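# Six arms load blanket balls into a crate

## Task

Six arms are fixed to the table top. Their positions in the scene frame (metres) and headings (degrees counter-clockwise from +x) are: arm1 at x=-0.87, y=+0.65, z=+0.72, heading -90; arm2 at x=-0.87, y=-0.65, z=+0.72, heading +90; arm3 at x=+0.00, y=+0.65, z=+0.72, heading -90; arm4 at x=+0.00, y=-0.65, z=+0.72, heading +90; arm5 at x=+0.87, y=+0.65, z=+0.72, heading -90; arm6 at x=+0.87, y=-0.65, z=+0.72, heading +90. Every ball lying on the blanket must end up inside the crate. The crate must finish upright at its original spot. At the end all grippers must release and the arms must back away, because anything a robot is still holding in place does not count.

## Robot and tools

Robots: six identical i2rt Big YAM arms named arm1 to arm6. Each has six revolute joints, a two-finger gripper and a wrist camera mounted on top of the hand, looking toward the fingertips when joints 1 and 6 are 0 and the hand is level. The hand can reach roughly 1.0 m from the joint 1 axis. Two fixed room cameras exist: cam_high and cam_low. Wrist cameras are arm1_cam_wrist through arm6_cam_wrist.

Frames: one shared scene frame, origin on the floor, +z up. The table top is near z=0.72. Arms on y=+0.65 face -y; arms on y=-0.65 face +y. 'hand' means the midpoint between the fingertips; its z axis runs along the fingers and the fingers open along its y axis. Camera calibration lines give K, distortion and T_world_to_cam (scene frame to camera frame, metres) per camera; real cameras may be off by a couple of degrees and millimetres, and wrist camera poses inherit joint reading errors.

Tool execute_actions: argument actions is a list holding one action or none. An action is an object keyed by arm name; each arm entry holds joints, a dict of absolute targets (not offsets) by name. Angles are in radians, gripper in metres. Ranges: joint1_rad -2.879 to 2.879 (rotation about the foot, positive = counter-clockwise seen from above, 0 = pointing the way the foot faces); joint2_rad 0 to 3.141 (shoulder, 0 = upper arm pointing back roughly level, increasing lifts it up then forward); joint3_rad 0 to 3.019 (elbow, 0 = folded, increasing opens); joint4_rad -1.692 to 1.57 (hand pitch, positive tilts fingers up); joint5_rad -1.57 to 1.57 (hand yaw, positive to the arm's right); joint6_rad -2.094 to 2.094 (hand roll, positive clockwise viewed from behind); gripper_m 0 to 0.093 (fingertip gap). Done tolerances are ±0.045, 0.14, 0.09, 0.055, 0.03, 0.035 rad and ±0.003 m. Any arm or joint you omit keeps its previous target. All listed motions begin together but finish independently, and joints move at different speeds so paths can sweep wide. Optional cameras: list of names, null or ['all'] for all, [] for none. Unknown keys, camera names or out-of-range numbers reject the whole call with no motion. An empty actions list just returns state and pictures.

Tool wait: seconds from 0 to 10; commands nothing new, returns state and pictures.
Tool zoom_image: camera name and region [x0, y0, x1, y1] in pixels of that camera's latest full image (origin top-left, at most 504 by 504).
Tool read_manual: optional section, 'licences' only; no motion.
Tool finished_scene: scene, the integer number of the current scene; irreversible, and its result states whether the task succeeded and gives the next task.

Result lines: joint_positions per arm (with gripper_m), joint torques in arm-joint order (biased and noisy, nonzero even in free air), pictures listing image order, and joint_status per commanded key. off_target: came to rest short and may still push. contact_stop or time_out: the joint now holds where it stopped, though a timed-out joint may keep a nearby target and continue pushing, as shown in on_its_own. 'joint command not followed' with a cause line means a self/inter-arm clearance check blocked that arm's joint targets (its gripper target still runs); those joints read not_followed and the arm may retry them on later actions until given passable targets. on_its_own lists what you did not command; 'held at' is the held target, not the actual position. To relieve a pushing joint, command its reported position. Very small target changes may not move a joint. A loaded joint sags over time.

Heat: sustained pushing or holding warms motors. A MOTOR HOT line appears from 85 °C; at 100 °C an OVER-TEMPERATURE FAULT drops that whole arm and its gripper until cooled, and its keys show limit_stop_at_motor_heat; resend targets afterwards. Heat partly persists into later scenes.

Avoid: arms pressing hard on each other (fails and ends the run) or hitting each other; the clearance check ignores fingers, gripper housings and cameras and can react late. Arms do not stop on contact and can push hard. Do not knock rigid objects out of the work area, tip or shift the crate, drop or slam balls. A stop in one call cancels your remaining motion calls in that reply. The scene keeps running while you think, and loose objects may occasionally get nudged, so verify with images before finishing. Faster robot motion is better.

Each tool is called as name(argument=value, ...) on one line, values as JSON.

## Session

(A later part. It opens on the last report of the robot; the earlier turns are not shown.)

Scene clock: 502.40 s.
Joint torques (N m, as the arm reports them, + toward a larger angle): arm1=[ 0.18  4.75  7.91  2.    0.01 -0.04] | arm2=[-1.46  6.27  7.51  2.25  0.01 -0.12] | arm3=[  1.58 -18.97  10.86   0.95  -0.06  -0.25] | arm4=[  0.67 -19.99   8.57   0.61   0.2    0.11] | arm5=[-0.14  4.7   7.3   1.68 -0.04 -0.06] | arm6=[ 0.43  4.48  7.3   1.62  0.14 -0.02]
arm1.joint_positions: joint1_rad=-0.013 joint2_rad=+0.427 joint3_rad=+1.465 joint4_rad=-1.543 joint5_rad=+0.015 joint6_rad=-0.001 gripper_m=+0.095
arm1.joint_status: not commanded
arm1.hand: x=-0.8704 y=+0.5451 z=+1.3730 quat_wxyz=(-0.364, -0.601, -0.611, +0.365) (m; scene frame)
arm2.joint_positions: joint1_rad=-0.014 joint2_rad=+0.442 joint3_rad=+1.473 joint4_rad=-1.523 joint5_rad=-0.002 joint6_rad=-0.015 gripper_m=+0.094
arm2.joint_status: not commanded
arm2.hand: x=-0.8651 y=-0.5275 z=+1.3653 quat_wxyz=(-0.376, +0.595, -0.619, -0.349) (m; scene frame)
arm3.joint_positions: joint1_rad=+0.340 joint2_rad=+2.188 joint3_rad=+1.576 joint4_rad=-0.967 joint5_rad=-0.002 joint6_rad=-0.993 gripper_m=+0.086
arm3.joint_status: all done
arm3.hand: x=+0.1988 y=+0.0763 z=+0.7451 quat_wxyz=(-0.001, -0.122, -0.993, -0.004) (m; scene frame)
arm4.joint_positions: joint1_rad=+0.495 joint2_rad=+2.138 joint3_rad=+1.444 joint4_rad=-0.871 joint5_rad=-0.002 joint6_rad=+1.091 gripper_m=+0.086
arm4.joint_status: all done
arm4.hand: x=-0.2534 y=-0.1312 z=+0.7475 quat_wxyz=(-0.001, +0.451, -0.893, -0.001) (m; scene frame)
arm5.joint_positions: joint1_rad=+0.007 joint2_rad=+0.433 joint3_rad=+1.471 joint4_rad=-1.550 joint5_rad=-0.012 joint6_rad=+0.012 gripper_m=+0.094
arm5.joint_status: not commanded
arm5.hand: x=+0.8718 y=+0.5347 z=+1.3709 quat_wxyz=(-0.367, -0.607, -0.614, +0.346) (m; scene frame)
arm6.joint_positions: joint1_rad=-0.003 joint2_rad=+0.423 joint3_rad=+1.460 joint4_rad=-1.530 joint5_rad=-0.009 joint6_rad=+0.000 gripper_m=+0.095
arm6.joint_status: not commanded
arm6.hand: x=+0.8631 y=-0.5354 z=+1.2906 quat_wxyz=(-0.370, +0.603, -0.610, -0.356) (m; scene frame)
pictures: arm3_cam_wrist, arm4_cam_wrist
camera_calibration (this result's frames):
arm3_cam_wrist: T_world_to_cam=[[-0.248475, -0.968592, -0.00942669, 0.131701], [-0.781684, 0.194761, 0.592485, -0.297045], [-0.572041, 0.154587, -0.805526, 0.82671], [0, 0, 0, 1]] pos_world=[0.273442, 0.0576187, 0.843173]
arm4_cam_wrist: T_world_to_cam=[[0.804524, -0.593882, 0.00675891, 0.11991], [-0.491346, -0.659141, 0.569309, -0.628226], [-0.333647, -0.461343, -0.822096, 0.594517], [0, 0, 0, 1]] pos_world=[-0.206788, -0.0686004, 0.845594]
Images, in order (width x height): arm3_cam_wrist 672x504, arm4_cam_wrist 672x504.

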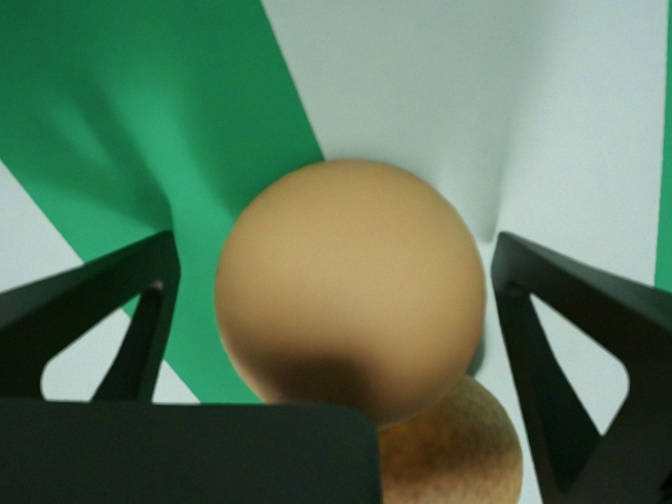

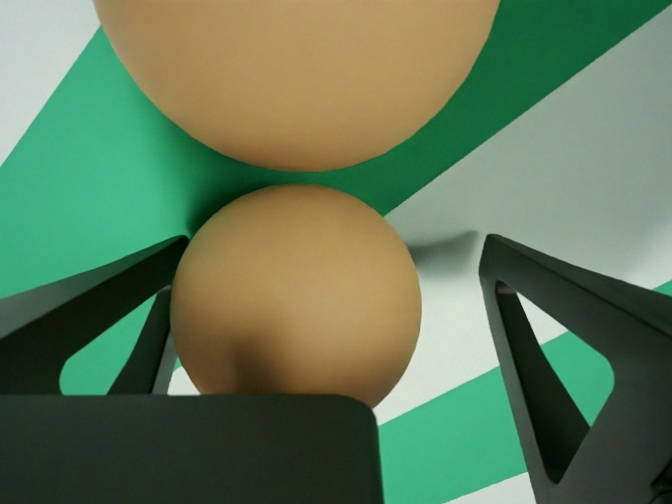

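Both balls are between the fingers; closing.

execute_actions(actions=[{"arm3":{"joints":{"gripper_m":0.05}},"arm4":{"joints":{"gripper_m":0.05}}}], cameras=[])

execute_actions(actions=[{"arm3":{"joints":{"joint2_rad":1.4}},"arm4":{"joints":{"joint2_rad":1.4}}}], cameras=["arm3_cam_wrist","arm4_cam_wrist"])

execute_actions(actions=[{"arm3":{"joints":{"joint1_rad":-0.88,"joint3_rad":2.25,"joint4_rad":-1.0,"joint6_rad":0}},"arm4":{"joints":{"joint1_rad":0.86,"joint3_rad":2.22,"joint4_rad":-0.9,"joint6_rad":0}}}], cameras=[])

execute_actions(actions=[{"arm3":{"joints":{"joint2_rad":2.27}},"arm4":{"joints":{"joint2_rad":2.29}}}], cameras=["arm3_cam_wrist","arm4_cam_wrist","cam_high"])

Scene clock: 511.67 s.
Joint torques (N m, as the arm reports them, + toward a larger angle): arm1=[ 0.25  4.75  7.96  1.96  0.03 -0.05] | arm2=[-1.46  6.26  7.51  2.24  0.01 -0.12] | arm3=[  1.87 -19.34  10.76   0.86  -0.08  -0.24] | arm4=[  1.28 -20.16   8.57   0.43   0.18   0.11] | arm5=[-0.2   4.68  7.28  1.7  -0.04 -0.06] | arm6=[ 0.68  4.37  7.17  1.69  0.1  -0.01]
arm1.joint_positions: joint1_rad=-0.013 joint2_rad=+0.427 joint3_rad=+1.465 joint4_rad=-1.543 joint5_rad=+0.015 joint6_rad=-0.001 gripper_m=+0.095
arm1.joint_status: not commanded
arm1.hand: x=-0.8704 y=+0.5451 z=+1.3730 quat_wxyz=(-0.364, -0.601, -0.611, +0.365) (m; scene frame)
arm2.joint_positions: joint1_rad=-0.014 joint2_rad=+0.442 joint3_rad=+1.473 joint4_rad=-1.523 joint5_rad=-0.002 joint6_rad=-0.015 gripper_m=+0.094
arm2.joint_status: not commanded
arm2.hand: x=-0.8651 y=-0.5275 z=+1.3653 quat_wxyz=(-0.376, +0.595, -0.619, -0.349) (m; scene frame)
arm3.joint_positions: joint1_rad=+0.340 joint2_rad=+2.188 joint3_rad=+1.576 joint4_rad=-0.967 joint5_rad=-0.001 joint6_rad=-0.993 gripper_m=+0.056
arm3.joint_status: gripper_m off_target (ended at +0.056, target +0.050)
arm3.hand: x=+0.1986 y=+0.0763 z=+0.7451 quat_wxyz=(-0.001, -0.122, -0.993, -0.003) (m; scene frame)
arm4.joint_positions: joint1_rad=+0.495 joint2_rad=+2.138 joint3_rad=+1.444 joint4_rad=-0.871 joint5_rad=-0.002 joint6_rad=+1.091 gripper_m=+0.055
arm4.joint_status: gripper_m off_target (ended at +0.055, target +0.050)
arm4.hand: x=-0.2534 y=-0.1312 z=+0.7475 quat_wxyz=(-0.001, +0.451, -0.893, -0.001) (m; scene frame)
arm5.joint_positions: joint1_rad=+0.007 joint2_rad=+0.433 joint3_rad=+1.471 joint4_rad=-1.550 joint5_rad=-0.012 joint6_rad=+0.012 gripper_m=+0.094
arm5.joint_status: not commanded
arm5.hand: x=+0.8718 y=+0.5347 z=+1.3709 quat_wxyz=(-0.367, -0.607, -0.614, +0.346) (m; scene frame)
arm6.joint_positions: joint1_rad=-0.003 joint2_rad=+0.423 joint3_rad=+1.460 joint4_rad=-1.530 joint5_rad=-0.009 joint6_rad=+0.000 gripper_m=+0.095
arm6.joint_status: not commanded
arm6.hand: x=+0.8631 y=-0.5354 z=+1.2906 quat_wxyz=(-0.370, +0.603, -0.610, -0.356) (m; scene frame)
pictures: none
No camera images: the call's "cameras" was empty. Leave "cameras" out to get every camera's image.

Scene clock: 513.47 s.
Joint torques (N m, as the arm reports them, + toward a larger angle): arm1=[ 0.13  4.75  7.95  2.    0.   -0.03] | arm2=[-1.5   6.27  7.5   2.25  0.01 -0.12] | arm3=[  1.64 -12.1   12.34   2.45  -0.04  -0.21] | arm4=[  0.71 -13.83  12.29   1.8    0.17   0.06] | arm5=[-0.18  4.64  7.27  1.68 -0.04 -0.06] | arm6=[0.86 3.79 7.09 1.66 0.12 0.  ]
arm1.joint_positions: joint1_rad=-0.013 joint2_rad=+0.427 joint3_rad=+1.465 joint4_rad=-1.543 joint5_rad=+0.015 joint6_rad=-0.001 gripper_m=+0.095
arm1.joint_status: not commanded
arm1.hand: x=-0.8704 y=+0.5451 z=+1.3730 quat_wxyz=(-0.364, -0.601, -0.611, +0.365) (m; scene frame)
arm2.joint_positions: joint1_rad=-0.014 joint2_rad=+0.442 joint3_rad=+1.473 joint4_rad=-1.523 joint5_rad=-0.002 joint6_rad=-0.015 gripper_m=+0.094
arm2.joint_status: not commanded
arm2.hand: x=-0.8651 y=-0.5275 z=+1.3653 quat_wxyz=(-0.376, +0.595, -0.619, -0.349) (m; scene frame)
arm3.joint_positions: joint1_rad=+0.340 joint2_rad=+1.402 joint3_rad=+1.594 joint4_rad=-0.967 joint5_rad=-0.001 joint6_rad=-0.993 gripper_m=+0.056
arm3.joint_status: all done
arm3.hand: x=+0.1863 y=+0.1066 z=+1.2265 quat_wxyz=(-0.173, -0.113, -0.914, +0.348) (m; scene frame)
arm4.joint_positions: joint1_rad=+0.495 joint2_rad=+1.409 joint3_rad=+1.444 joint4_rad=-0.871 joint5_rad=-0.002 joint6_rad=+1.091 gripper_m=+0.055
arm4.joint_status: all done
arm4.hand: x=-0.2540 y=-0.1334 z=+1.1706 quat_wxyz=(-0.005, +0.422, -0.833, -0.358) (m; scene frame)
arm5.joint_positions: joint1_rad=+0.007 joint2_rad=+0.433 joint3_rad=+1.471 joint4_rad=-1.550 joint5_rad=-0.012 joint6_rad=+0.012 gripper_m=+0.094
arm5.joint_status: not commanded
arm5.hand: x=+0.8718 y=+0.5347 z=+1.3709 quat_wxyz=(-0.367, -0.607, -0.614, +0.346) (m; scene frame)
arm6.joint_positions: joint1_rad=-0.003 joint2_rad=+0.423 joint3_rad=+1.460 joint4_rad=-1.530 joint5_rad=-0.009 joint6_rad=+0.000 gripper_m=+0.095
arm6.joint_status: not commanded
arm6.hand: x=+0.8631 y=-0.5354 z=+1.2906 quat_wxyz=(-0.370, +0.603, -0.610, -0.356) (m; scene frame)
pictures: arm3_cam_wrist, arm4_cam_wrist
camera_calibration (this result's frames):
arm3_cam_wrist: T_world_to_cam=[[-0.332171, -0.732544, 0.594174, -0.587449], [-0.875927, 0.473244, 0.0937682, 0.00163583], [-0.349878, -0.489306, -0.798852, 1.22182], [0, 0, 0, 1]] pos_world=[0.233786, 0.166735, 1.32494]
arm4_cam_wrist: T_world_to_cam=[[0.708812, -0.393348, -0.585545, 0.812048], [-0.364814, -0.914874, 0.172965, -0.408821], [-0.603735, 0.0910158, -0.791972, 0.910947], [0, 0, 0, 1]] pos_world=[-0.174763, -0.137513, 1.26765]
Images, in order (width x height): arm3_cam_wrist 672x504, arm4_cam_wrist 672x504.

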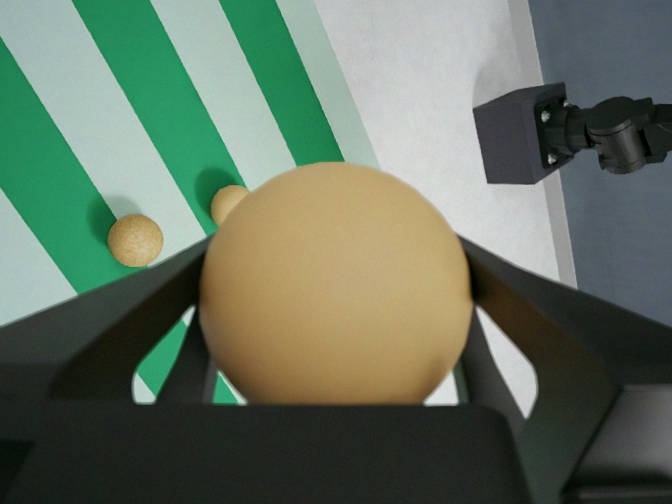

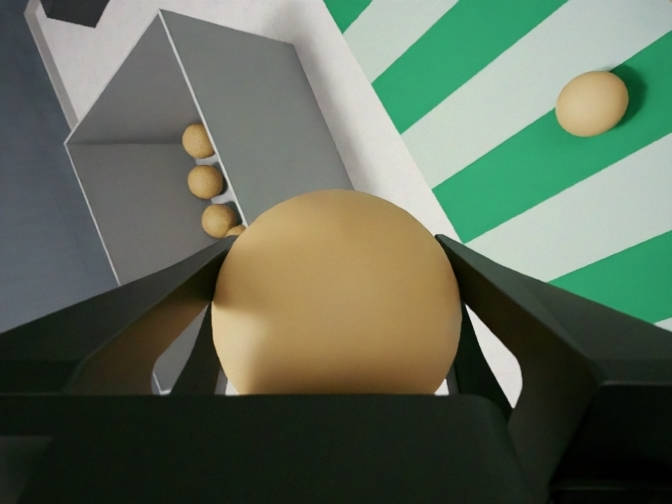

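Scene clock: 515.40 s.
Joint torques (N m, as the arm reports them, + toward a larger angle): arm1=[ 0.39  4.83  7.99  1.93  0.03 -0.03] | arm2=[-1.46  6.25  7.51  2.24  0.01 -0.12] | arm3=[ 1.37 -8.02 12.1   2.33 -0.13 -0.09] | arm4=[  0.08 -11.27  11.82   2.32   0.1   -0.09] | arm5=[-0.15  4.69  7.27  1.69 -0.04 -0.06] | arm6=[0.69 4.4  7.31 1.73 0.11 0.05]
arm1.joint_positions: joint1_rad=-0.013 joint2_rad=+0.427 joint3_rad=+1.465 joint4_rad=-1.543 joint5_rad=+0.015 joint6_rad=-0.001 gripper_m=+0.095
arm1.joint_status: not commanded
arm1.hand: x=-0.8704 y=+0.5451 z=+1.3730 quat_wxyz=(-0.364, -0.601, -0.611, +0.365) (m; scene frame)
arm2.joint_positions: joint1_rad=-0.014 joint2_rad=+0.442 joint3_rad=+1.473 joint4_rad=-1.523 joint5_rad=-0.002 joint6_rad=-0.015 gripper_m=+0.094
arm2.joint_status: not commanded
arm2.hand: x=-0.8651 y=-0.5275 z=+1.3653 quat_wxyz=(-0.376, +0.595, -0.619, -0.349) (m; scene frame)
arm3.joint_positions: joint1_rad=-0.878 joint2_rad=+1.389 joint3_rad=+2.220 joint4_rad=-0.994 joint5_rad=+0.002 joint6_rad=-0.008 gripper_m=+0.056
arm3.joint_status: all done
arm3.hand: x=-0.4064 y=+0.3223 z=+1.5646 quat_wxyz=(-0.216, -0.718, -0.258, +0.609) (m; scene frame)
arm4.joint_positions: joint1_rad=+0.863 joint2_rad=+1.404 joint3_rad=+2.194 joint4_rad=-0.902 joint5_rad=-0.002 joint6_rad=+0.012 gripper_m=+0.055
arm4.joint_status: all done
arm4.hand: x=-0.3989 y=-0.2821 z=+1.5830 quat_wxyz=(-0.239, +0.694, -0.276, -0.620) (m; scene frame)
arm5.joint_positions: joint1_rad=+0.007 joint2_rad=+0.433 joint3_rad=+1.471 joint4_rad=-1.550 joint5_rad=-0.012 joint6_rad=+0.012 gripper_m=+0.094
arm5.joint_status: not commanded
arm5.hand: x=+0.8718 y=+0.5347 z=+1.3709 quat_wxyz=(-0.367, -0.607, -0.614, +0.346) (m; scene frame)
arm6.joint_positions: joint1_rad=-0.003 joint2_rad=+0.423 joint3_rad=+1.460 joint4_rad=-1.530 joint5_rad=-0.009 joint6_rad=+0.000 gripper_m=+0.095
arm6.joint_status: not commanded
arm6.hand: x=+0.8631 y=-0.5354 z=+1.2906 quat_wxyz=(-0.370, +0.603, -0.610, -0.356) (m; scene frame)
pictures: none
No camera images: the call's "cameras" was empty. Leave "cameras" out to get every camera's image.

Scene clock: 517.57 s.
Joint torques (N m, as the arm reports them, + toward a larger angle): arm1=[ 0.22  4.78  7.95  1.98  0.01 -0.05] | arm2=[-1.52  6.32  7.5   2.25  0.01 -0.12] | arm3=[  1.64 -20.76  14.66   1.7   -0.11  -0.08] | arm4=[  0.02 -24.96  13.9    1.76   0.1   -0.06] | arm5=[-0.2   4.74  7.26  1.69 -0.05 -0.06] | arm6=[0.69 4.12 7.17 1.72 0.12 0.04]
arm1.joint_positions: joint1_rad=-0.013 joint2_rad=+0.427 joint3_rad=+1.465 joint4_rad=-1.543 joint5_rad=+0.015 joint6_rad=-0.001 gripper_m=+0.095
arm1.joint_status: not commanded
arm1.hand: x=-0.8704 y=+0.5451 z=+1.3730 quat_wxyz=(-0.364, -0.601, -0.611, +0.365) (m; scene frame)
arm2.joint_positions: joint1_rad=-0.014 joint2_rad=+0.442 joint3_rad=+1.473 joint4_rad=-1.523 joint5_rad=-0.002 joint6_rad=-0.015 gripper_m=+0.094
arm2.joint_status: not commanded
arm2.hand: x=-0.8651 y=-0.5275 z=+1.3653 quat_wxyz=(-0.376, +0.595, -0.619, -0.349) (m; scene frame)
arm3.joint_positions: joint1_rad=-0.878 joint2_rad=+2.241 joint3_rad=+2.219 joint4_rad=-0.997 joint5_rad=+0.002 joint6_rad=-0.008 gripper_m=+0.056
arm3.joint_status: all done
arm3.hand: x=-0.6362 y=+0.1306 z=+0.9741 quat_wxyz=(-0.091, -0.905, -0.327, +0.255) (m; scene frame)
arm4.joint_positions: joint1_rad=+0.863 joint2_rad=+2.276 joint3_rad=+2.192 joint4_rad=-0.905 joint5_rad=-0.002 joint6_rad=+0.011 gripper_m=+0.055
arm4.joint_status: all done
arm4.hand: x=-0.6127 y=-0.0821 z=+0.9594 quat_wxyz=(-0.103, +0.891, -0.355, -0.265) (m; scene frame)
arm5.joint_positions: joint1_rad=+0.007 joint2_rad=+0.433 joint3_rad=+1.471 joint4_rad=-1.550 joint5_rad=-0.012 joint6_rad=+0.012 gripper_m=+0.094
arm5.joint_status: not commanded
arm5.hand: x=+0.8718 y=+0.5347 z=+1.3709 quat_wxyz=(-0.367, -0.607, -0.614, +0.346) (m; scene frame)
arm6.joint_positions: joint1_rad=-0.003 joint2_rad=+0.423 joint3_rad=+1.460 joint4_rad=-1.530 joint5_rad=-0.009 joint6_rad=+0.000 gripper_m=+0.095
arm6.joint_status: not commanded
arm6.hand: x=+0.8631 y=-0.5354 z=+1.2906 quat_wxyz=(-0.370, +0.603, -0.610, -0.356) (m; scene frame)
pictures: arm3_cam_wrist, arm4_cam_wrist, cam_high
camera_calibration (this result's frames):
arm3_cam_wrist: T_world_to_cam=[[-0.634745, 0.772712, -0.00384748, -0.499679], [0.769632, 0.632644, 0.0861864, 0.326973], [0.0690314, 0.0517452, -0.996272, 1.13226], [0, 0, 0, 1]] pos_world=[-0.646979, 0.120662, 1.09793]
arm4_cam_wrist: T_world_to_cam=[[0.689366, 0.724412, 0.00122282, 0.479686], [0.724028, -0.689053, 0.0314597, 0.365164], [0.0236324, -0.0208019, -0.999504, 1.09675], [0, 0, 0, 1]] pos_world=[-0.620987, -0.0730587, 1.08413]
Images, in order (width x height): arm3_cam_wrist 672x504, arm4_cam_wrist 672x504, cam_high 672x504.

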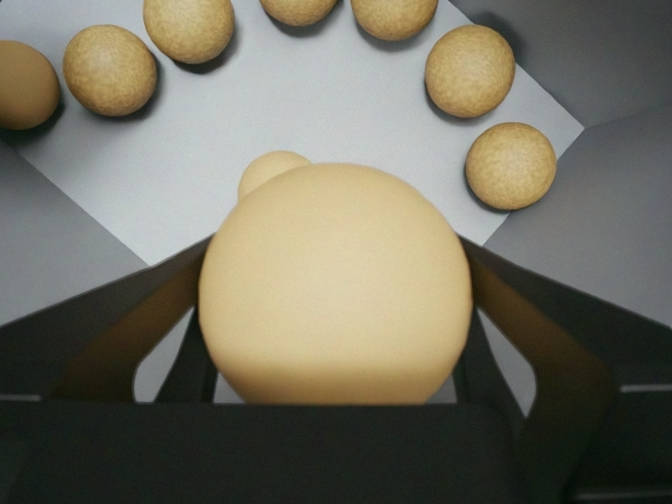

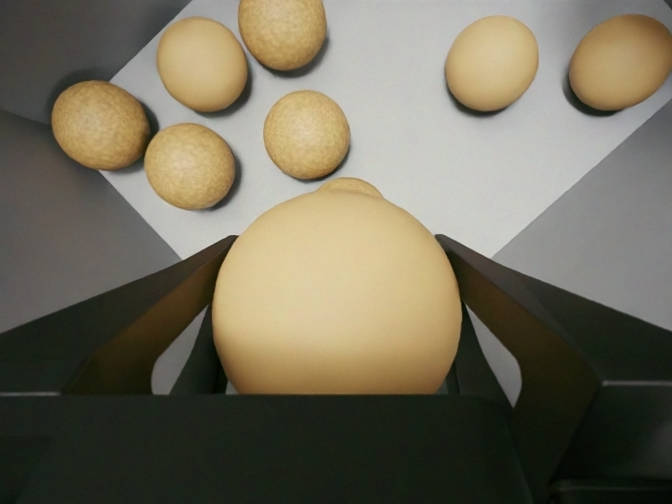

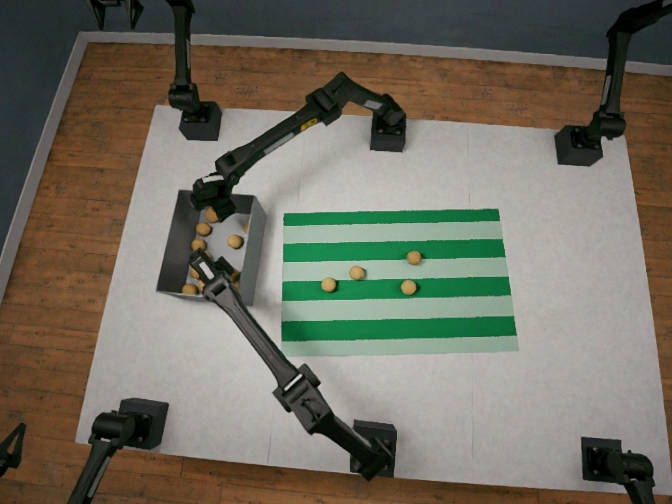

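execute_actions(actions=[{"arm3":{"joints":{"gripper_m":0.088}},"arm4":{"joints":{"gripper_m":0.088}}}], cameras=[])

execute_actions(actions=[{"arm3":{"joints":{"joint2_rad":1.4}},"arm4":{"joints":{"joint2_rad":1.4}}}], cameras=[])

execute_actions(actions=[{"arm3":{"joints":{"joint1_rad":0.21,"joint3_rad":1.55,"joint4_rad":-0.935}},"arm4":{"joints":{"joint1_rad":0.398,"joint3_rad":1.594,"joint4_rad":-0.938}}}], cameras=[])

execute_actions(actions=[{"arm3":{"joints":{"joint2_rad":2.03}},"arm4":{"joints":{"joint2_rad":2.09}}}], cameras=["arm3_cam_wrist","arm4_cam_wrist","cam_high"])

Scene clock: 529.20 s.
Joint torques (N m, as the arm reports them, + toward a larger angle): arm1=[ 0.28  4.87  7.89  1.94  0.   -0.04] | arm2=[-1.53  6.3   7.51  2.25  0.01 -0.12] | arm3=[  1.79 -21.26  14.84   1.68  -0.13  -0.11] | arm4=[  0.02 -25.2   13.95   1.77   0.1   -0.06] | arm5=[-0.22  4.65  7.29  1.67 -0.04 -0.06] | arm6=[0.55 4.67 7.15 1.74 0.11 0.02]
arm1.joint_positions: joint1_rad=-0.013 joint2_rad=+0.427 joint3_rad=+1.465 joint4_rad=-1.543 joint5_rad=+0.015 joint6_rad=-0.001 gripper_m=+0.095
arm1.joint_status: not commanded
arm1.hand: x=-0.8704 y=+0.5451 z=+1.3730 quat_wxyz=(-0.364, -0.601, -0.611, +0.365) (m; scene frame)
arm2.joint_positions: joint1_rad=-0.014 joint2_rad=+0.442 joint3_rad=+1.473 joint4_rad=-1.523 joint5_rad=-0.002 joint6_rad=-0.015 gripper_m=+0.094
arm2.joint_status: not commanded
arm2.hand: x=-0.8651 y=-0.5275 z=+1.3653 quat_wxyz=(-0.376, +0.595, -0.619, -0.349) (m; scene frame)
arm3.joint_positions: joint1_rad=-0.878 joint2_rad=+2.241 joint3_rad=+2.219 joint4_rad=-0.997 joint5_rad=+0.002 joint6_rad=-0.007 gripper_m=+0.088
arm3.joint_status: all done
arm3.hand: x=-0.6362 y=+0.1306 z=+0.9741 quat_wxyz=(-0.092, -0.905, -0.326, +0.255) (m; scene frame)
arm4.joint_positions: joint1_rad=+0.863 joint2_rad=+2.276 joint3_rad=+2.192 joint4_rad=-0.905 joint5_rad=-0.002 joint6_rad=+0.011 gripper_m=+0.088
arm4.joint_status: all done
arm4.hand: x=-0.6127 y=-0.0821 z=+0.9594 quat_wxyz=(-0.103, +0.891, -0.355, -0.265) (m; scene frame)
arm5.joint_positions: joint1_rad=+0.007 joint2_rad=+0.433 joint3_rad=+1.471 joint4_rad=-1.550 joint5_rad=-0.012 joint6_rad=+0.012 gripper_m=+0.094
arm5.joint_status: not commanded
arm5.hand: x=+0.8718 y=+0.5347 z=+1.3709 quat_wxyz=(-0.367, -0.607, -0.614, +0.346) (m; scene frame)
arm6.joint_positions: joint1_rad=-0.003 joint2_rad=+0.423 joint3_rad=+1.460 joint4_rad=-1.530 joint5_rad=-0.009 joint6_rad=+0.000 gripper_m=+0.095
arm6.joint_status: not commanded
arm6.hand: x=+0.8631 y=-0.5354 z=+1.2906 quat_wxyz=(-0.370, +0.603, -0.610, -0.356) (m; scene frame)
pictures: none
No camera images: the call's "cameras" was empty. Leave "cameras" out to get every camera's image.

Scene clock: 531.57 s.
Joint torques (N m, as the arm reports them, + toward a larger angle): arm1=[ 0.2   5.05  7.97  1.97  0.02 -0.02] | arm2=[-1.51  6.34  7.52  2.25  0.01 -0.12] | arm3=[ 1.55 -8.16 10.84  2.52 -0.15 -0.09] | arm4=[ 0.11 -9.81  9.56  2.18  0.11 -0.06] | arm5=[-0.25  4.69  7.29  1.68 -0.04 -0.06] | arm6=[0.74 4.05 7.15 1.72 0.12 0.01]
arm1.joint_positions: joint1_rad=-0.013 joint2_rad=+0.427 joint3_rad=+1.465 joint4_rad=-1.543 joint5_rad=+0.015 joint6_rad=-0.001 gripper_m=+0.095
arm1.joint_status: not commanded
arm1.hand: x=-0.8704 y=+0.5451 z=+1.3730 quat_wxyz=(-0.364, -0.601, -0.611, +0.365) (m; scene frame)
arm2.joint_positions: joint1_rad=-0.014 joint2_rad=+0.442 joint3_rad=+1.473 joint4_rad=-1.523 joint5_rad=-0.002 joint6_rad=-0.015 gripper_m=+0.094
arm2.joint_status: not commanded
arm2.hand: x=-0.8651 y=-0.5275 z=+1.3653 quat_wxyz=(-0.376, +0.595, -0.619, -0.349) (m; scene frame)
arm3.joint_positions: joint1_rad=-0.878 joint2_rad=+1.386 joint3_rad=+2.231 joint4_rad=-0.997 joint5_rad=+0.002 joint6_rad=-0.007 gripper_m=+0.088
arm3.joint_status: all done
arm3.hand: x=-0.4031 y=+0.3251 z=+1.5706 quat_wxyz=(-0.217, -0.715, -0.256, +0.613) (m; scene frame)
arm4.joint_positions: joint1_rad=+0.863 joint2_rad=+1.391 joint3_rad=+2.212 joint4_rad=-0.899 joint5_rad=-0.002 joint6_rad=+0.011 gripper_m=+0.088
arm4.joint_status: all done
arm4.hand: x=-0.3898 y=-0.2906 z=+1.5997 quat_wxyz=(-0.244, +0.684, -0.271, -0.632) (m; scene frame)
arm5.joint_positions: joint1_rad=+0.007 joint2_rad=+0.433 joint3_rad=+1.471 joint4_rad=-1.550 joint5_rad=-0.012 joint6_rad=+0.012 gripper_m=+0.094
arm5.joint_status: not commanded
arm5.hand: x=+0.8718 y=+0.5347 z=+1.3709 quat_wxyz=(-0.367, -0.607, -0.614, +0.346) (m; scene frame)
arm6.joint_positions: joint1_rad=-0.003 joint2_rad=+0.423 joint3_rad=+1.460 joint4_rad=-1.530 joint5_rad=-0.009 joint6_rad=+0.000 gripper_m=+0.095
arm6.joint_status: not commanded
arm6.hand: x=+0.8631 y=-0.5354 z=+1.2906 quat_wxyz=(-0.370, +0.603, -0.610, -0.356) (m; scene frame)
pictures: none
No camera images: the call's "cameras" was empty. Leave "cameras" out to get every camera's image.

Scene clock: 533.20 s.
Joint torques (N m, as the arm reports them, + toward a larger angle): arm1=[ 0.56  5.08  7.99  1.98  0.02 -0.03] | arm2=[-1.53  6.24  7.5   2.24  0.01 -0.12] | arm3=[  1.55 -11.19  13.11   2.52  -0.01  -0.09] | arm4=[  0.76 -13.28  11.4    1.9    0.01  -0.05] | arm5=[-0.19  4.63  7.29  1.69 -0.04 -0.06] | arm6=[0.34 4.25 7.   1.68 0.13 0.04]
arm1.joint_positions: joint1_rad=-0.013 joint2_rad=+0.427 joint3_rad=+1.465 joint4_rad=-1.543 joint5_rad=+0.015 joint6_rad=-0.001 gripper_m=+0.095
arm1.joint_status: not commanded
arm1.hand: x=-0.8704 y=+0.5451 z=+1.3730 quat_wxyz=(-0.364, -0.601, -0.611, +0.365) (m; scene frame)
arm2.joint_positions: joint1_rad=-0.014 joint2_rad=+0.442 joint3_rad=+1.473 joint4_rad=-1.523 joint5_rad=-0.002 joint6_rad=-0.015 gripper_m=+0.094
arm2.joint_status: not commanded
arm2.hand: x=-0.8651 y=-0.5275 z=+1.3653 quat_wxyz=(-0.376, +0.595, -0.619, -0.349) (m; scene frame)
arm3.joint_positions: joint1_rad=+0.213 joint2_rad=+1.390 joint3_rad=+1.538 joint4_rad=-0.943 joint5_rad=-0.002 joint6_rad=-0.006 gripper_m=+0.088
arm3.joint_status: all done
arm3.hand: x=+0.1154 y=+0.0922 z=+1.2061 quat_wxyz=(-0.296, -0.581, -0.720, +0.238) (m; scene frame)
arm4.joint_positions: joint1_rad=+0.392 joint2_rad=+1.403 joint3_rad=+1.596 joint4_rad=-0.937 joint5_rad=+0.001 joint6_rad=+0.010 gripper_m=+0.088
arm4.joint_status: all done
arm4.hand: x=-0.2025 y=-0.1034 z=+1.2461 quat_wxyz=(-0.229, +0.750, -0.527, -0.328) (m; scene frame)
arm5.joint_positions: joint1_rad=+0.007 joint2_rad=+0.433 joint3_rad=+1.471 joint4_rad=-1.550 joint5_rad=-0.012 joint6_rad=+0.012 gripper_m=+0.094
arm5.joint_status: not commanded
arm5.hand: x=+0.8718 y=+0.5347 z=+1.3709 quat_wxyz=(-0.367, -0.607, -0.614, +0.346) (m; scene frame)
arm6.joint_positions: joint1_rad=-0.003 joint2_rad=+0.423 joint3_rad=+1.460 joint4_rad=-1.530 joint5_rad=-0.009 joint6_rad=+0.000 gripper_m=+0.095
arm6.joint_status: not commanded
arm6.hand: x=+0.8631 y=-0.5354 z=+1.2906 quat_wxyz=(-0.370, +0.603, -0.610, -0.356) (m; scene frame)
pictures: none
No camera images: the call's "cameras" was empty. Leave "cameras" out to get every camera's image.

Scene clock: 534.90 s.
Joint torques (N m, as the arm reports them, + toward a larger angle): arm1=[ 0.02  4.87  7.95  2.01  0.01 -0.04] | arm2=[-1.52  6.25  7.51  2.25  0.01 -0.12] | arm3=[  1.59 -17.18  11.78   1.33  -0.01  -0.1 ] | arm4=[  0.67 -21.93  10.51   0.68   0.01  -0.05] | arm5=[-0.19  4.73  7.29  1.69 -0.05 -0.07] | arm6=[0.73 4.05 7.15 1.82 0.14 0.03]
arm1.joint_positions: joint1_rad=-0.013 joint2_rad=+0.427 joint3_rad=+1.465 joint4_rad=-1.543 joint5_rad=+0.015 joint6_rad=-0.001 gripper_m=+0.095
arm1.joint_status: not commanded
arm1.hand: x=-0.8704 y=+0.5451 z=+1.3730 quat_wxyz=(-0.364, -0.601, -0.611, +0.365) (m; scene frame)
arm2.joint_positions: joint1_rad=-0.014 joint2_rad=+0.442 joint3_rad=+1.473 joint4_rad=-1.523 joint5_rad=-0.002 joint6_rad=-0.015 gripper_m=+0.094
arm2.joint_status: not commanded
arm2.hand: x=-0.8651 y=-0.5275 z=+1.3653 quat_wxyz=(-0.376, +0.595, -0.619, -0.349) (m; scene frame)
arm3.joint_positions: joint1_rad=+0.213 joint2_rad=+2.019 joint3_rad=+1.529 joint4_rad=-0.943 joint5_rad=-0.002 joint6_rad=-0.006 gripper_m=+0.088
arm3.joint_status: all done
arm3.hand: x=+0.1268 y=+0.0454 z=+0.8290 quat_wxyz=(-0.056, -0.626, -0.776, +0.042) (m; scene frame)
arm4.joint_positions: joint1_rad=+0.392 joint2_rad=+2.085 joint3_rad=+1.582 joint4_rad=-0.937 joint5_rad=+0.001 joint6_rad=+0.010 gripper_m=+0.088
arm4.joint_status: all done
arm4.hand: x=-0.2185 y=-0.0550 z=+0.8231 quat_wxyz=(-0.038, +0.816, -0.575, -0.051) (m; scene frame)
arm5.joint_positions: joint1_rad=+0.007 joint2_rad=+0.433 joint3_rad=+1.471 joint4_rad=-1.550 joint5_rad=-0.012 joint6_rad=+0.012 gripper_m=+0.094
arm5.joint_status: not commanded
arm5.hand: x=+0.8718 y=+0.5347 z=+1.3709 quat_wxyz=(-0.367, -0.607, -0.614, +0.346) (m; scene frame)
arm6.joint_positions: joint1_rad=-0.003 joint2_rad=+0.423 joint3_rad=+1.460 joint4_rad=-1.530 joint5_rad=-0.009 joint6_rad=+0.000 gripper_m=+0.095
arm6.joint_status: not commanded
arm6.hand: x=+0.8631 y=-0.5354 z=+1.2906 quat_wxyz=(-0.370, +0.603, -0.610, -0.356) (m; scene frame)
pictures: arm3_cam_wrist, arm4_cam_wrist, cam_high
camera_calibration (this result's frames):
arm3_cam_wrist: T_world_to_cam=[[-0.978619, -0.205542, -0.00759551, 0.141011], [-0.184364, 0.860218, 0.475432, -0.4059], [-0.0911876, 0.466667, -0.87972, 0.844341], [0, 0, 0, 1]] pos_world=[0.140156, -0.0158796, 0.936833]
arm4_cam_wrist: T_world_to_cam=[[0.942037, 0.335316, 0.0113927, 0.213897], [0.292352, -0.837047, 0.462474, -0.354486], [0.164611, -0.432336, -0.88656, 0.866907], [0, 0, 0, 1]] pos_world=[-0.240567, 0.00635072, 0.930069]
Images, in order (width x height): arm3_cam_wrist 672x504, arm4_cam_wrist 672x504, cam_high 672x504.

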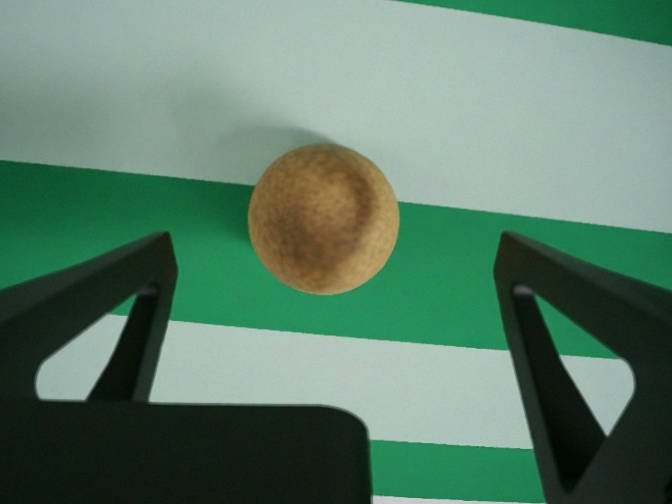

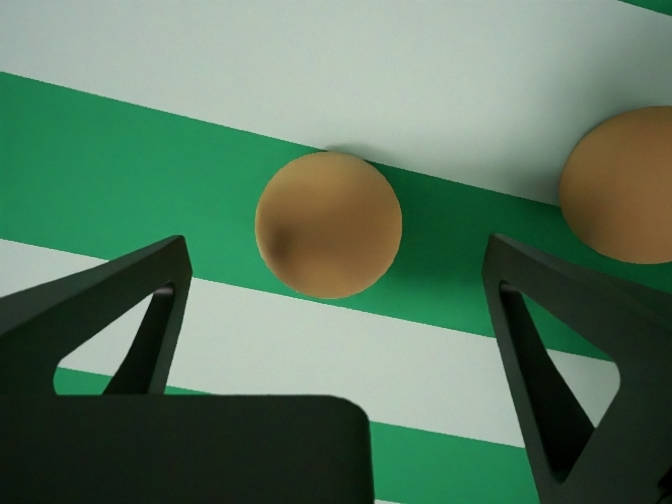

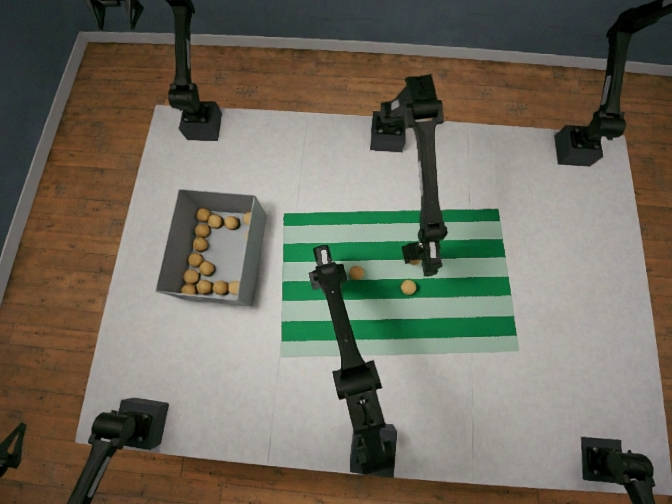

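Both are centred; descending, gripping and delivering.

execute_actions(actions=[{"arm3":{"joints":{"joint2_rad":2.16}},"arm4":{"joints":{"joint2_rad":2.22}}}], cameras=["arm3_cam_wrist","arm4_cam_wrist"])

execute_actions(actions=[{"arm3":{"joints":{"gripper_m":0.05}},"arm4":{"joints":{"gripper_m":0.05}}}], cameras=["arm3_cam_wrist","arm4_cam_wrist"])

Scene clock: 540.00 s.
Joint torques (N m, as the arm reports them, + toward a larger angle): arm1=[ 0.19  4.84  7.93  2.    0.02 -0.03] | arm2=[-1.49  6.29  7.49  2.25  0.01 -0.12] | arm3=[  1.6  -18.88  10.66   1.02   0.    -0.1 ] | arm4=[  0.15 -21.67   9.32   0.53  -0.03  -0.05] | arm5=[-0.15  4.66  7.29  1.69 -0.04 -0.06] | arm6=[0.58 4.16 7.12 1.77 0.11 0.02]
arm1.joint_positions: joint1_rad=-0.013 joint2_rad=+0.427 joint3_rad=+1.465 joint4_rad=-1.543 joint5_rad=+0.015 joint6_rad=-0.001 gripper_m=+0.095
arm1.joint_status: not commanded
arm1.hand: x=-0.8704 y=+0.5451 z=+1.3730 quat_wxyz=(-0.364, -0.601, -0.611, +0.365) (m; scene frame)
arm2.joint_positions: joint1_rad=-0.014 joint2_rad=+0.442 joint3_rad=+1.473 joint4_rad=-1.523 joint5_rad=-0.002 joint6_rad=-0.015 gripper_m=+0.094
arm2.joint_status: not commanded
arm2.hand: x=-0.8651 y=-0.5275 z=+1.3653 quat_wxyz=(-0.376, +0.595, -0.619, -0.349) (m; scene frame)
arm3.joint_positions: joint1_rad=+0.213 joint2_rad=+2.160 joint3_rad=+1.529 joint4_rad=-0.943 joint5_rad=-0.002 joint6_rad=-0.006 gripper_m=+0.088
arm3.joint_status: all done
arm3.hand: x=+0.1227 y=+0.0664 z=+0.7462 quat_wxyz=(-0.001, -0.628, -0.778, -0.002) (m; scene frame)
arm4.joint_positions: joint1_rad=+0.393 joint2_rad=+2.210 joint3_rad=+1.585 joint4_rad=-0.937 joint5_rad=+0.001 joint6_rad=+0.010 gripper_m=+0.088
arm4.joint_status: all done
arm4.hand: x=-0.2114 y=-0.0738 z=+0.7489 quat_wxyz=(-0.004, +0.818, -0.576, +0.000) (m; scene frame)
arm5.joint_positions: joint1_rad=+0.007 joint2_rad=+0.433 joint3_rad=+1.471 joint4_rad=-1.550 joint5_rad=-0.012 joint6_rad=+0.012 gripper_m=+0.094
arm5.joint_status: not commanded
arm5.hand: x=+0.8718 y=+0.5347 z=+1.3709 quat_wxyz=(-0.367, -0.607, -0.614, +0.346) (m; scene frame)
arm6.joint_positions: joint1_rad=-0.003 joint2_rad=+0.423 joint3_rad=+1.460 joint4_rad=-1.530 joint5_rad=-0.009 joint6_rad=+0.000 gripper_m=+0.095
arm6.joint_status: not commanded
arm6.hand: x=+0.8631 y=-0.5354 z=+1.2906 quat_wxyz=(-0.370, +0.603, -0.610, -0.356) (m; scene frame)
pictures: arm3_cam_wrist, arm4_cam_wrist
camera_calibration (this result's frames):
arm3_cam_wrist: T_world_to_cam=[[-0.978723, -0.205046, -0.00754974, 0.140656], [-0.169277, 0.786104, 0.594463, -0.471138], [-0.115957, 0.583093, -0.804087, 0.7002], [0, 0, 0, 1]] pos_world=[0.139104, -0.00907696, 0.844158]
arm4_cam_wrist: T_world_to_cam=[[0.941557, 0.336586, 0.0134323, 0.212792], [0.270023, -0.777995, 0.567284, -0.416793], [0.20139, -0.530503, -0.823413, 0.745089], [0, 0, 0, 1]] pos_world=[-0.237865, -0.000614157, 0.847098]
Images, in order (width x height): arm3_cam_wrist 672x504, arm4_cam_wrist 672x504.

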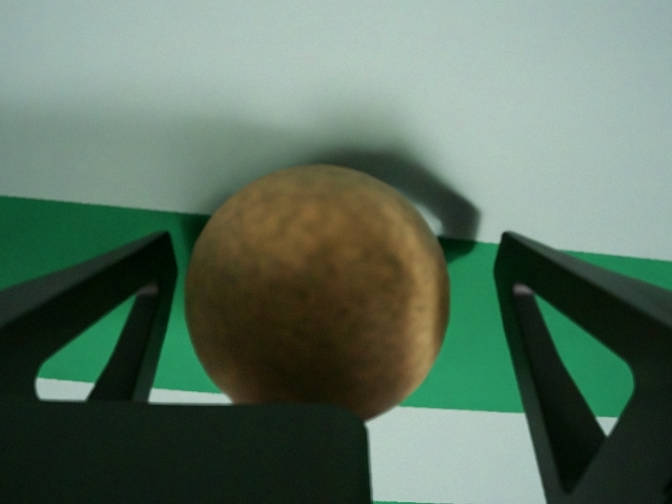

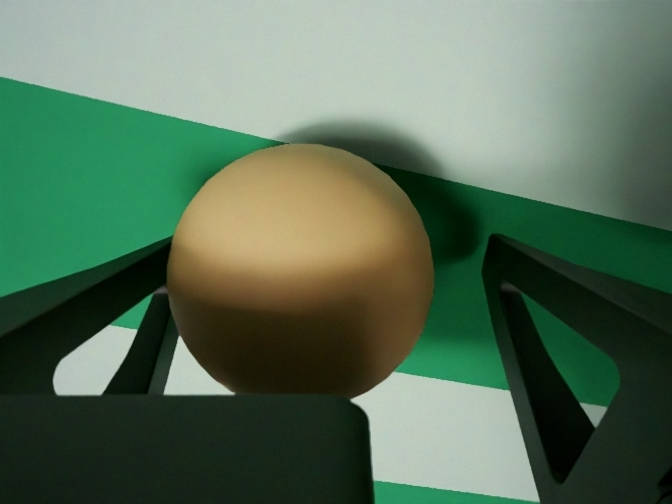

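Scene clock: 540.57 s.
Joint torques (N m, as the arm reports them, + toward a larger angle): arm1=[ 0.29  4.76  7.91  1.91  0.01 -0.04] | arm2=[-1.51  6.31  7.52  2.25  0.01 -0.12] | arm3=[  1.17 -19.13  10.72   1.     0.01  -0.1 ] | arm4=[  0.12 -21.87   9.23   0.45   0.01  -0.05] | arm5=[-0.17  4.57  7.29  1.68 -0.04 -0.07] | arm6=[0.47 4.54 7.22 1.8  0.12 0.03]
arm1.joint_positions: joint1_rad=-0.013 joint2_rad=+0.427 joint3_rad=+1.465 joint4_rad=-1.543 joint5_rad=+0.015 joint6_rad=-0.001 gripper_m=+0.095
arm1.joint_status: not commanded
arm1.hand: x=-0.8704 y=+0.5451 z=+1.3730 quat_wxyz=(-0.364, -0.601, -0.611, +0.365) (m; scene frame)
arm2.joint_positions: joint1_rad=-0.014 joint2_rad=+0.442 joint3_rad=+1.473 joint4_rad=-1.523 joint5_rad=-0.002 joint6_rad=-0.015 gripper_m=+0.094
arm2.joint_status: not commanded
arm2.hand: x=-0.8651 y=-0.5275 z=+1.3653 quat_wxyz=(-0.376, +0.595, -0.619, -0.349) (m; scene frame)
arm3.joint_positions: joint1_rad=+0.213 joint2_rad=+2.160 joint3_rad=+1.529 joint4_rad=-0.943 joint5_rad=-0.001 joint6_rad=-0.005 gripper_m=+0.056
arm3.joint_status: gripper_m off_target (ended at +0.056, target +0.050)
arm3.hand: x=+0.1226 y=+0.0664 z=+0.7462 quat_wxyz=(-0.001, -0.628, -0.778, -0.002) (m; scene frame)
arm4.joint_positions: joint1_rad=+0.393 joint2_rad=+2.210 joint3_rad=+1.585 joint4_rad=-0.937 joint5_rad=+0.001 joint6_rad=+0.010 gripper_m=+0.057
arm4.joint_status: gripper_m off_target (ended at +0.057, target +0.050)
arm4.hand: x=-0.2115 y=-0.0738 z=+0.7489 quat_wxyz=(-0.003, +0.818, -0.576, -0.001) (m; scene frame)
arm5.joint_positions: joint1_rad=+0.007 joint2_rad=+0.433 joint3_rad=+1.471 joint4_rad=-1.550 joint5_rad=-0.012 joint6_rad=+0.012 gripper_m=+0.094
arm5.joint_status: not commanded
arm5.hand: x=+0.8718 y=+0.5347 z=+1.3709 quat_wxyz=(-0.367, -0.607, -0.614, +0.346) (m; scene frame)
arm6.joint_positions: joint1_rad=-0.003 joint2_rad=+0.423 joint3_rad=+1.460 joint4_rad=-1.530 joint5_rad=-0.009 joint6_rad=+0.000 gripper_m=+0.095
arm6.joint_status: not commanded
arm6.hand: x=+0.8631 y=-0.5354 z=+1.2906 quat_wxyz=(-0.370, +0.603, -0.610, -0.356) (m; scene frame)
pictures: arm3_cam_wrist, arm4_cam_wrist
camera_calibration (this result's frames):
arm3_cam_wrist: T_world_to_cam=[[-0.978804, -0.204673, -0.00716799, 0.140291], [-0.168755, 0.786213, 0.594466, -0.471212], [-0.116036, 0.583076, -0.804089, 0.700211], [0, 0, 0, 1]] pos_world=[0.139047, -0.00908922, 0.844157]
arm4_cam_wrist: T_world_to_cam=[[0.941565, 0.336593, 0.0126695, 0.213496], [0.270432, -0.777845, 0.567295, -0.416706], [0.200802, -0.530719, -0.823417, 0.744952], [0, 0, 0, 1]] pos_world=[-0.237918, -0.000633693, 0.847097]
Images, in order (width x height): arm3_cam_wrist 672x504, arm4_cam_wrist 672x504.

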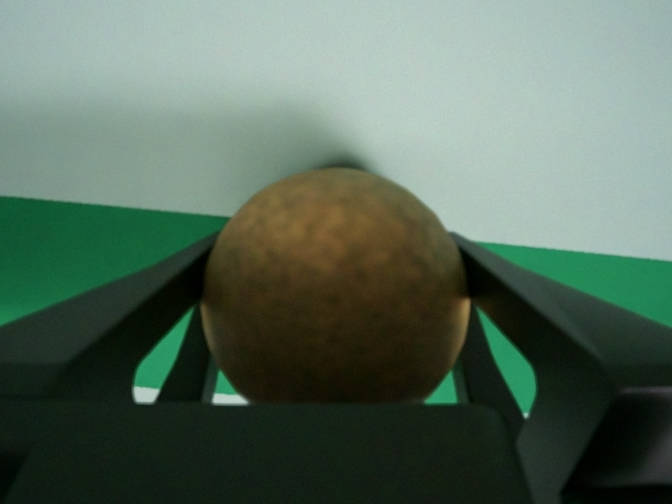

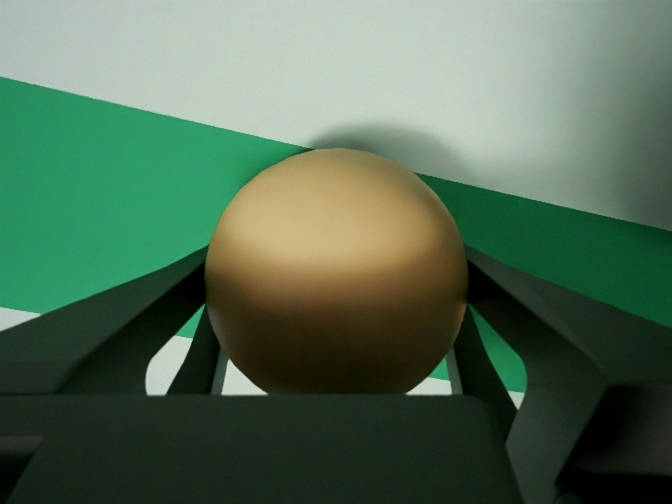

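execute_actions(actions=[{"arm3":{"joints":{"joint2_rad":1.4}},"arm4":{"joints":{"joint2_rad":1.4}}}], cameras=[])

execute_actions(actions=[{"arm3":{"joints":{"joint1_rad":-0.88,"joint3_rad":2.25,"joint4_rad":-1.0}},"arm4":{"joints":{"joint1_rad":0.86,"joint3_rad":2.22,"joint4_rad":-0.9}}}], cameras=[])

execute_actions(actions=[{"arm3":{"joints":{"joint2_rad":2.27}},"arm4":{"joints":{"joint2_rad":2.29}}}], cameras=["arm3_cam_wrist","arm4_cam_wrist","cam_high"])

Scene clock: 552.00 s.
Joint torques (N m, as the arm reports them, + toward a larger angle): arm1=[ 0.17  4.62  7.9   1.97  0.02 -0.03] | arm2=[-1.51  6.25  7.5   2.23  0.01 -0.12] | arm3=[  1.44 -11.44  12.68   2.46  -0.02  -0.1 ] | arm4=[  0.7  -14.66  12.37   1.87   0.01  -0.05] | arm5=[-0.21  4.67  7.28  1.67 -0.04 -0.06] | arm6=[ 0.55  4.12  7.18  1.79  0.14 -0.01]
arm1.joint_positions: joint1_rad=-0.013 joint2_rad=+0.427 joint3_rad=+1.465 joint4_rad=-1.543 joint5_rad=+0.015 joint6_rad=-0.001 gripper_m=+0.095
arm1.joint_status: not commanded
arm1.hand: x=-0.8704 y=+0.5451 z=+1.3730 quat_wxyz=(-0.364, -0.601, -0.611, +0.365) (m; scene frame)
arm2.joint_positions: joint1_rad=-0.014 joint2_rad=+0.442 joint3_rad=+1.473 joint4_rad=-1.523 joint5_rad=-0.002 joint6_rad=-0.015 gripper_m=+0.094
arm2.joint_status: not commanded
arm2.hand: x=-0.8651 y=-0.5275 z=+1.3653 quat_wxyz=(-0.376, +0.595, -0.619, -0.349) (m; scene frame)
arm3.joint_positions: joint1_rad=+0.213 joint2_rad=+1.402 joint3_rad=+1.544 joint4_rad=-0.943 joint5_rad=-0.001 joint6_rad=-0.005 gripper_m=+0.056
arm3.joint_status: all done
arm3.hand: x=+0.1161 y=+0.0886 z=+1.2030 quat_wxyz=(-0.294, -0.582, -0.720, +0.237) (m; scene frame)
arm4.joint_positions: joint1_rad=+0.393 joint2_rad=+1.411 joint3_rad=+1.585 joint4_rad=-0.937 joint5_rad=+0.001 joint6_rad=+0.010 gripper_m=+0.057
arm4.joint_status: all done
arm4.hand: x=-0.2030 y=-0.1026 z=+1.2357 quat_wxyz=(-0.224, +0.753, -0.529, -0.321) (m; scene frame)
arm5.joint_positions: joint1_rad=+0.007 joint2_rad=+0.433 joint3_rad=+1.471 joint4_rad=-1.550 joint5_rad=-0.012 joint6_rad=+0.012 gripper_m=+0.094
arm5.joint_status: not commanded
arm5.hand: x=+0.8718 y=+0.5347 z=+1.3709 quat_wxyz=(-0.367, -0.607, -0.614, +0.346) (m; scene frame)
arm6.joint_positions: joint1_rad=-0.003 joint2_rad=+0.423 joint3_rad=+1.460 joint4_rad=-1.530 joint5_rad=-0.009 joint6_rad=+0.000 gripper_m=+0.095
arm6.joint_status: not commanded
arm6.hand: x=+0.8631 y=-0.5354 z=+1.2906 quat_wxyz=(-0.370, +0.603, -0.610, -0.356) (m; scene frame)
pictures: none
No camera images: the call's "cameras" was empty. Leave "cameras" out to get every camera's image.

Scene clock: 553.77 s.
Joint torques (N m, as the arm reports them, + toward a larger angle): arm1=[ 0.16  4.9   8.01  1.89  0.   -0.05] | arm2=[-1.51  6.27  7.49  2.25  0.01 -0.12] | arm3=[ 1.38 -8.29 11.55  2.33 -0.13 -0.12] | arm4=[ -0.09 -10.79  11.37   2.82   0.11  -0.04] | arm5=[-0.13  4.68  7.26  1.71 -0.04 -0.06] | arm6=[0.85 4.19 7.26 1.61 0.1  0.05]
arm1.joint_positions: joint1_rad=-0.013 joint2_rad=+0.427 joint3_rad=+1.465 joint4_rad=-1.543 joint5_rad=+0.015 joint6_rad=-0.001 gripper_m=+0.095
arm1.joint_status: not commanded
arm1.hand: x=-0.8704 y=+0.5451 z=+1.3730 quat_wxyz=(-0.364, -0.601, -0.611, +0.365) (m; scene frame)
arm2.joint_positions: joint1_rad=-0.014 joint2_rad=+0.442 joint3_rad=+1.473 joint4_rad=-1.523 joint5_rad=-0.002 joint6_rad=-0.015 gripper_m=+0.094
arm2.joint_status: not commanded
arm2.hand: x=-0.8651 y=-0.5275 z=+1.3653 quat_wxyz=(-0.376, +0.595, -0.619, -0.349) (m; scene frame)
arm3.joint_positions: joint1_rad=-0.876 joint2_rad=+1.387 joint3_rad=+2.224 joint4_rad=-0.993 joint5_rad=+0.002 joint6_rad=-0.005 gripper_m=+0.056
arm3.joint_status: all done
arm3.hand: x=-0.4043 y=+0.3228 z=+1.5677 quat_wxyz=(-0.218, -0.716, -0.257, +0.611) (m; scene frame)
arm4.joint_positions: joint1_rad=+0.865 joint2_rad=+1.403 joint3_rad=+2.194 joint4_rad=-0.910 joint5_rad=-0.002 joint6_rad=+0.009 gripper_m=+0.057
arm4.joint_status: all done
arm4.hand: x=-0.3994 y=-0.2835 z=+1.5812 quat_wxyz=(-0.238, +0.698, -0.275, -0.618) (m; scene frame)
arm5.joint_positions: joint1_rad=+0.007 joint2_rad=+0.433 joint3_rad=+1.471 joint4_rad=-1.550 joint5_rad=-0.012 joint6_rad=+0.012 gripper_m=+0.094
arm5.joint_status: not commanded
arm5.hand: x=+0.8718 y=+0.5347 z=+1.3709 quat_wxyz=(-0.367, -0.607, -0.614, +0.346) (m; scene frame)
arm6.joint_positions: joint1_rad=-0.003 joint2_rad=+0.423 joint3_rad=+1.460 joint4_rad=-1.530 joint5_rad=-0.009 joint6_rad=+0.000 gripper_m=+0.095
arm6.joint_status: not commanded
arm6.hand: x=+0.8631 y=-0.5354 z=+1.2906 quat_wxyz=(-0.370, +0.603, -0.610, -0.356) (m; scene frame)
pictures: none
No camera images: the call's "cameras" was empty. Leave "cameras" out to get every camera's image.

Scene clock: 555.93 s.
Joint torques (N m, as the arm reports them, + toward a larger angle): arm1=[ 0.64  4.83  7.92  1.95  0.01 -0.02] | arm2=[-1.49  6.31  7.51  2.25  0.01 -0.12] | arm3=[  1.69 -21.1   14.8    1.71  -0.14  -0.13] | arm4=[ -0.16 -25.52  13.98   1.78   0.11  -0.04] | arm5=[-0.19  4.68  7.3   1.66 -0.04 -0.06] | arm6=[0.69 4.53 7.21 1.57 0.09 0.04]
arm1.joint_positions: joint1_rad=-0.013 joint2_rad=+0.427 joint3_rad=+1.465 joint4_rad=-1.543 joint5_rad=+0.015 joint6_rad=-0.001 gripper_m=+0.095
arm1.joint_status: not commanded
arm1.hand: x=-0.8704 y=+0.5451 z=+1.3730 quat_wxyz=(-0.364, -0.601, -0.611, +0.365) (m; scene frame)
arm2.joint_positions: joint1_rad=-0.014 joint2_rad=+0.442 joint3_rad=+1.473 joint4_rad=-1.523 joint5_rad=-0.002 joint6_rad=-0.015 gripper_m=+0.094
arm2.joint_status: not commanded
arm2.hand: x=-0.8651 y=-0.5275 z=+1.3653 quat_wxyz=(-0.376, +0.595, -0.619, -0.349) (m; scene frame)
arm3.joint_positions: joint1_rad=-0.876 joint2_rad=+2.242 joint3_rad=+2.218 joint4_rad=-0.997 joint5_rad=+0.002 joint6_rad=-0.005 gripper_m=+0.056
arm3.joint_status: all done
arm3.hand: x=-0.6352 y=+0.1295 z=+0.9728 quat_wxyz=(-0.092, -0.906, -0.326, +0.254) (m; scene frame)
arm4.joint_positions: joint1_rad=+0.865 joint2_rad=+2.275 joint3_rad=+2.192 joint4_rad=-0.905 joint5_rad=-0.002 joint6_rad=+0.009 gripper_m=+0.057
arm4.joint_status: all done
arm4.hand: x=-0.6141 y=-0.0836 z=+0.9602 quat_wxyz=(-0.102, +0.891, -0.352, -0.266) (m; scene frame)
arm5.joint_positions: joint1_rad=+0.007 joint2_rad=+0.433 joint3_rad=+1.471 joint4_rad=-1.550 joint5_rad=-0.012 joint6_rad=+0.012 gripper_m=+0.094
arm5.joint_status: not commanded
arm5.hand: x=+0.8718 y=+0.5347 z=+1.3709 quat_wxyz=(-0.367, -0.607, -0.614, +0.346) (m; scene frame)
arm6.joint_positions: joint1_rad=-0.003 joint2_rad=+0.423 joint3_rad=+1.460 joint4_rad=-1.530 joint5_rad=-0.009 joint6_rad=+0.000 gripper_m=+0.095
arm6.joint_status: not commanded
arm6.hand: x=+0.8631 y=-0.5354 z=+1.2906 quat_wxyz=(-0.370, +0.603, -0.610, -0.356) (m; scene frame)
pictures: arm3_cam_wrist, arm4_cam_wrist, cam_high
camera_calibration (this result's frames):
arm3_cam_wrist: T_world_to_cam=[[-0.634301, 0.77307, -0.0049187, -0.496901], [0.7698, 0.632178, 0.088083, 0.325282], [0.0712039, 0.0520848, -0.996101, 1.13212], [0, 0, 0, 1]] pos_world=[-0.646198, 0.119537, 1.09661]
arm4_cam_wrist: T_world_to_cam=[[0.685776, 0.72781, 0.00201672, 0.479047], [0.727435, -0.685506, 0.0303115, 0.368691], [0.0234435, -0.0193199, -0.999538, 1.09761], [0, 0, 0, 1]] pos_world=[-0.622449, -0.0747097, 1.08496]
Images, in order (width x height): arm3_cam_wrist 672x504, arm4_cam_wrist 672x504, cam_high 672x504.

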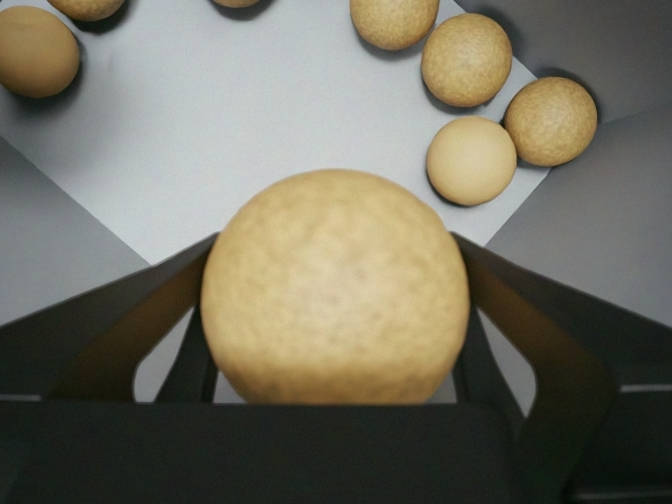

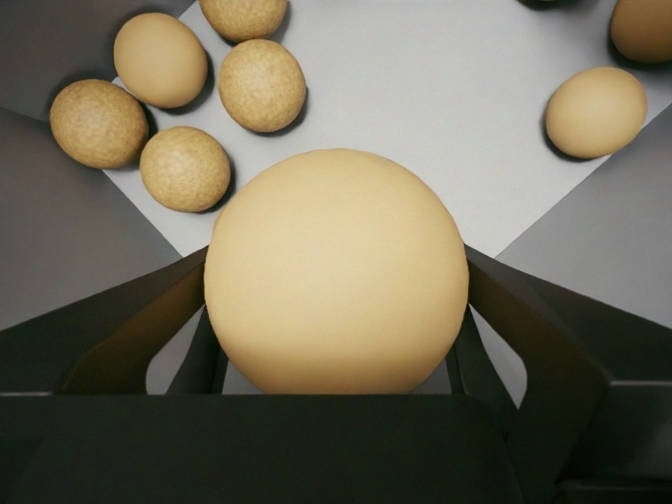

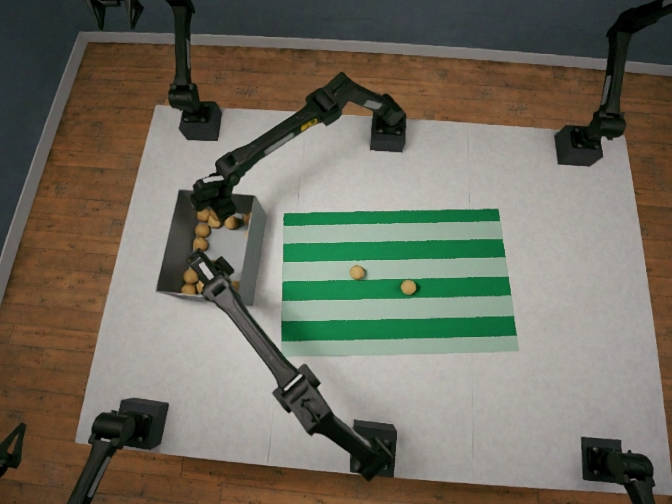

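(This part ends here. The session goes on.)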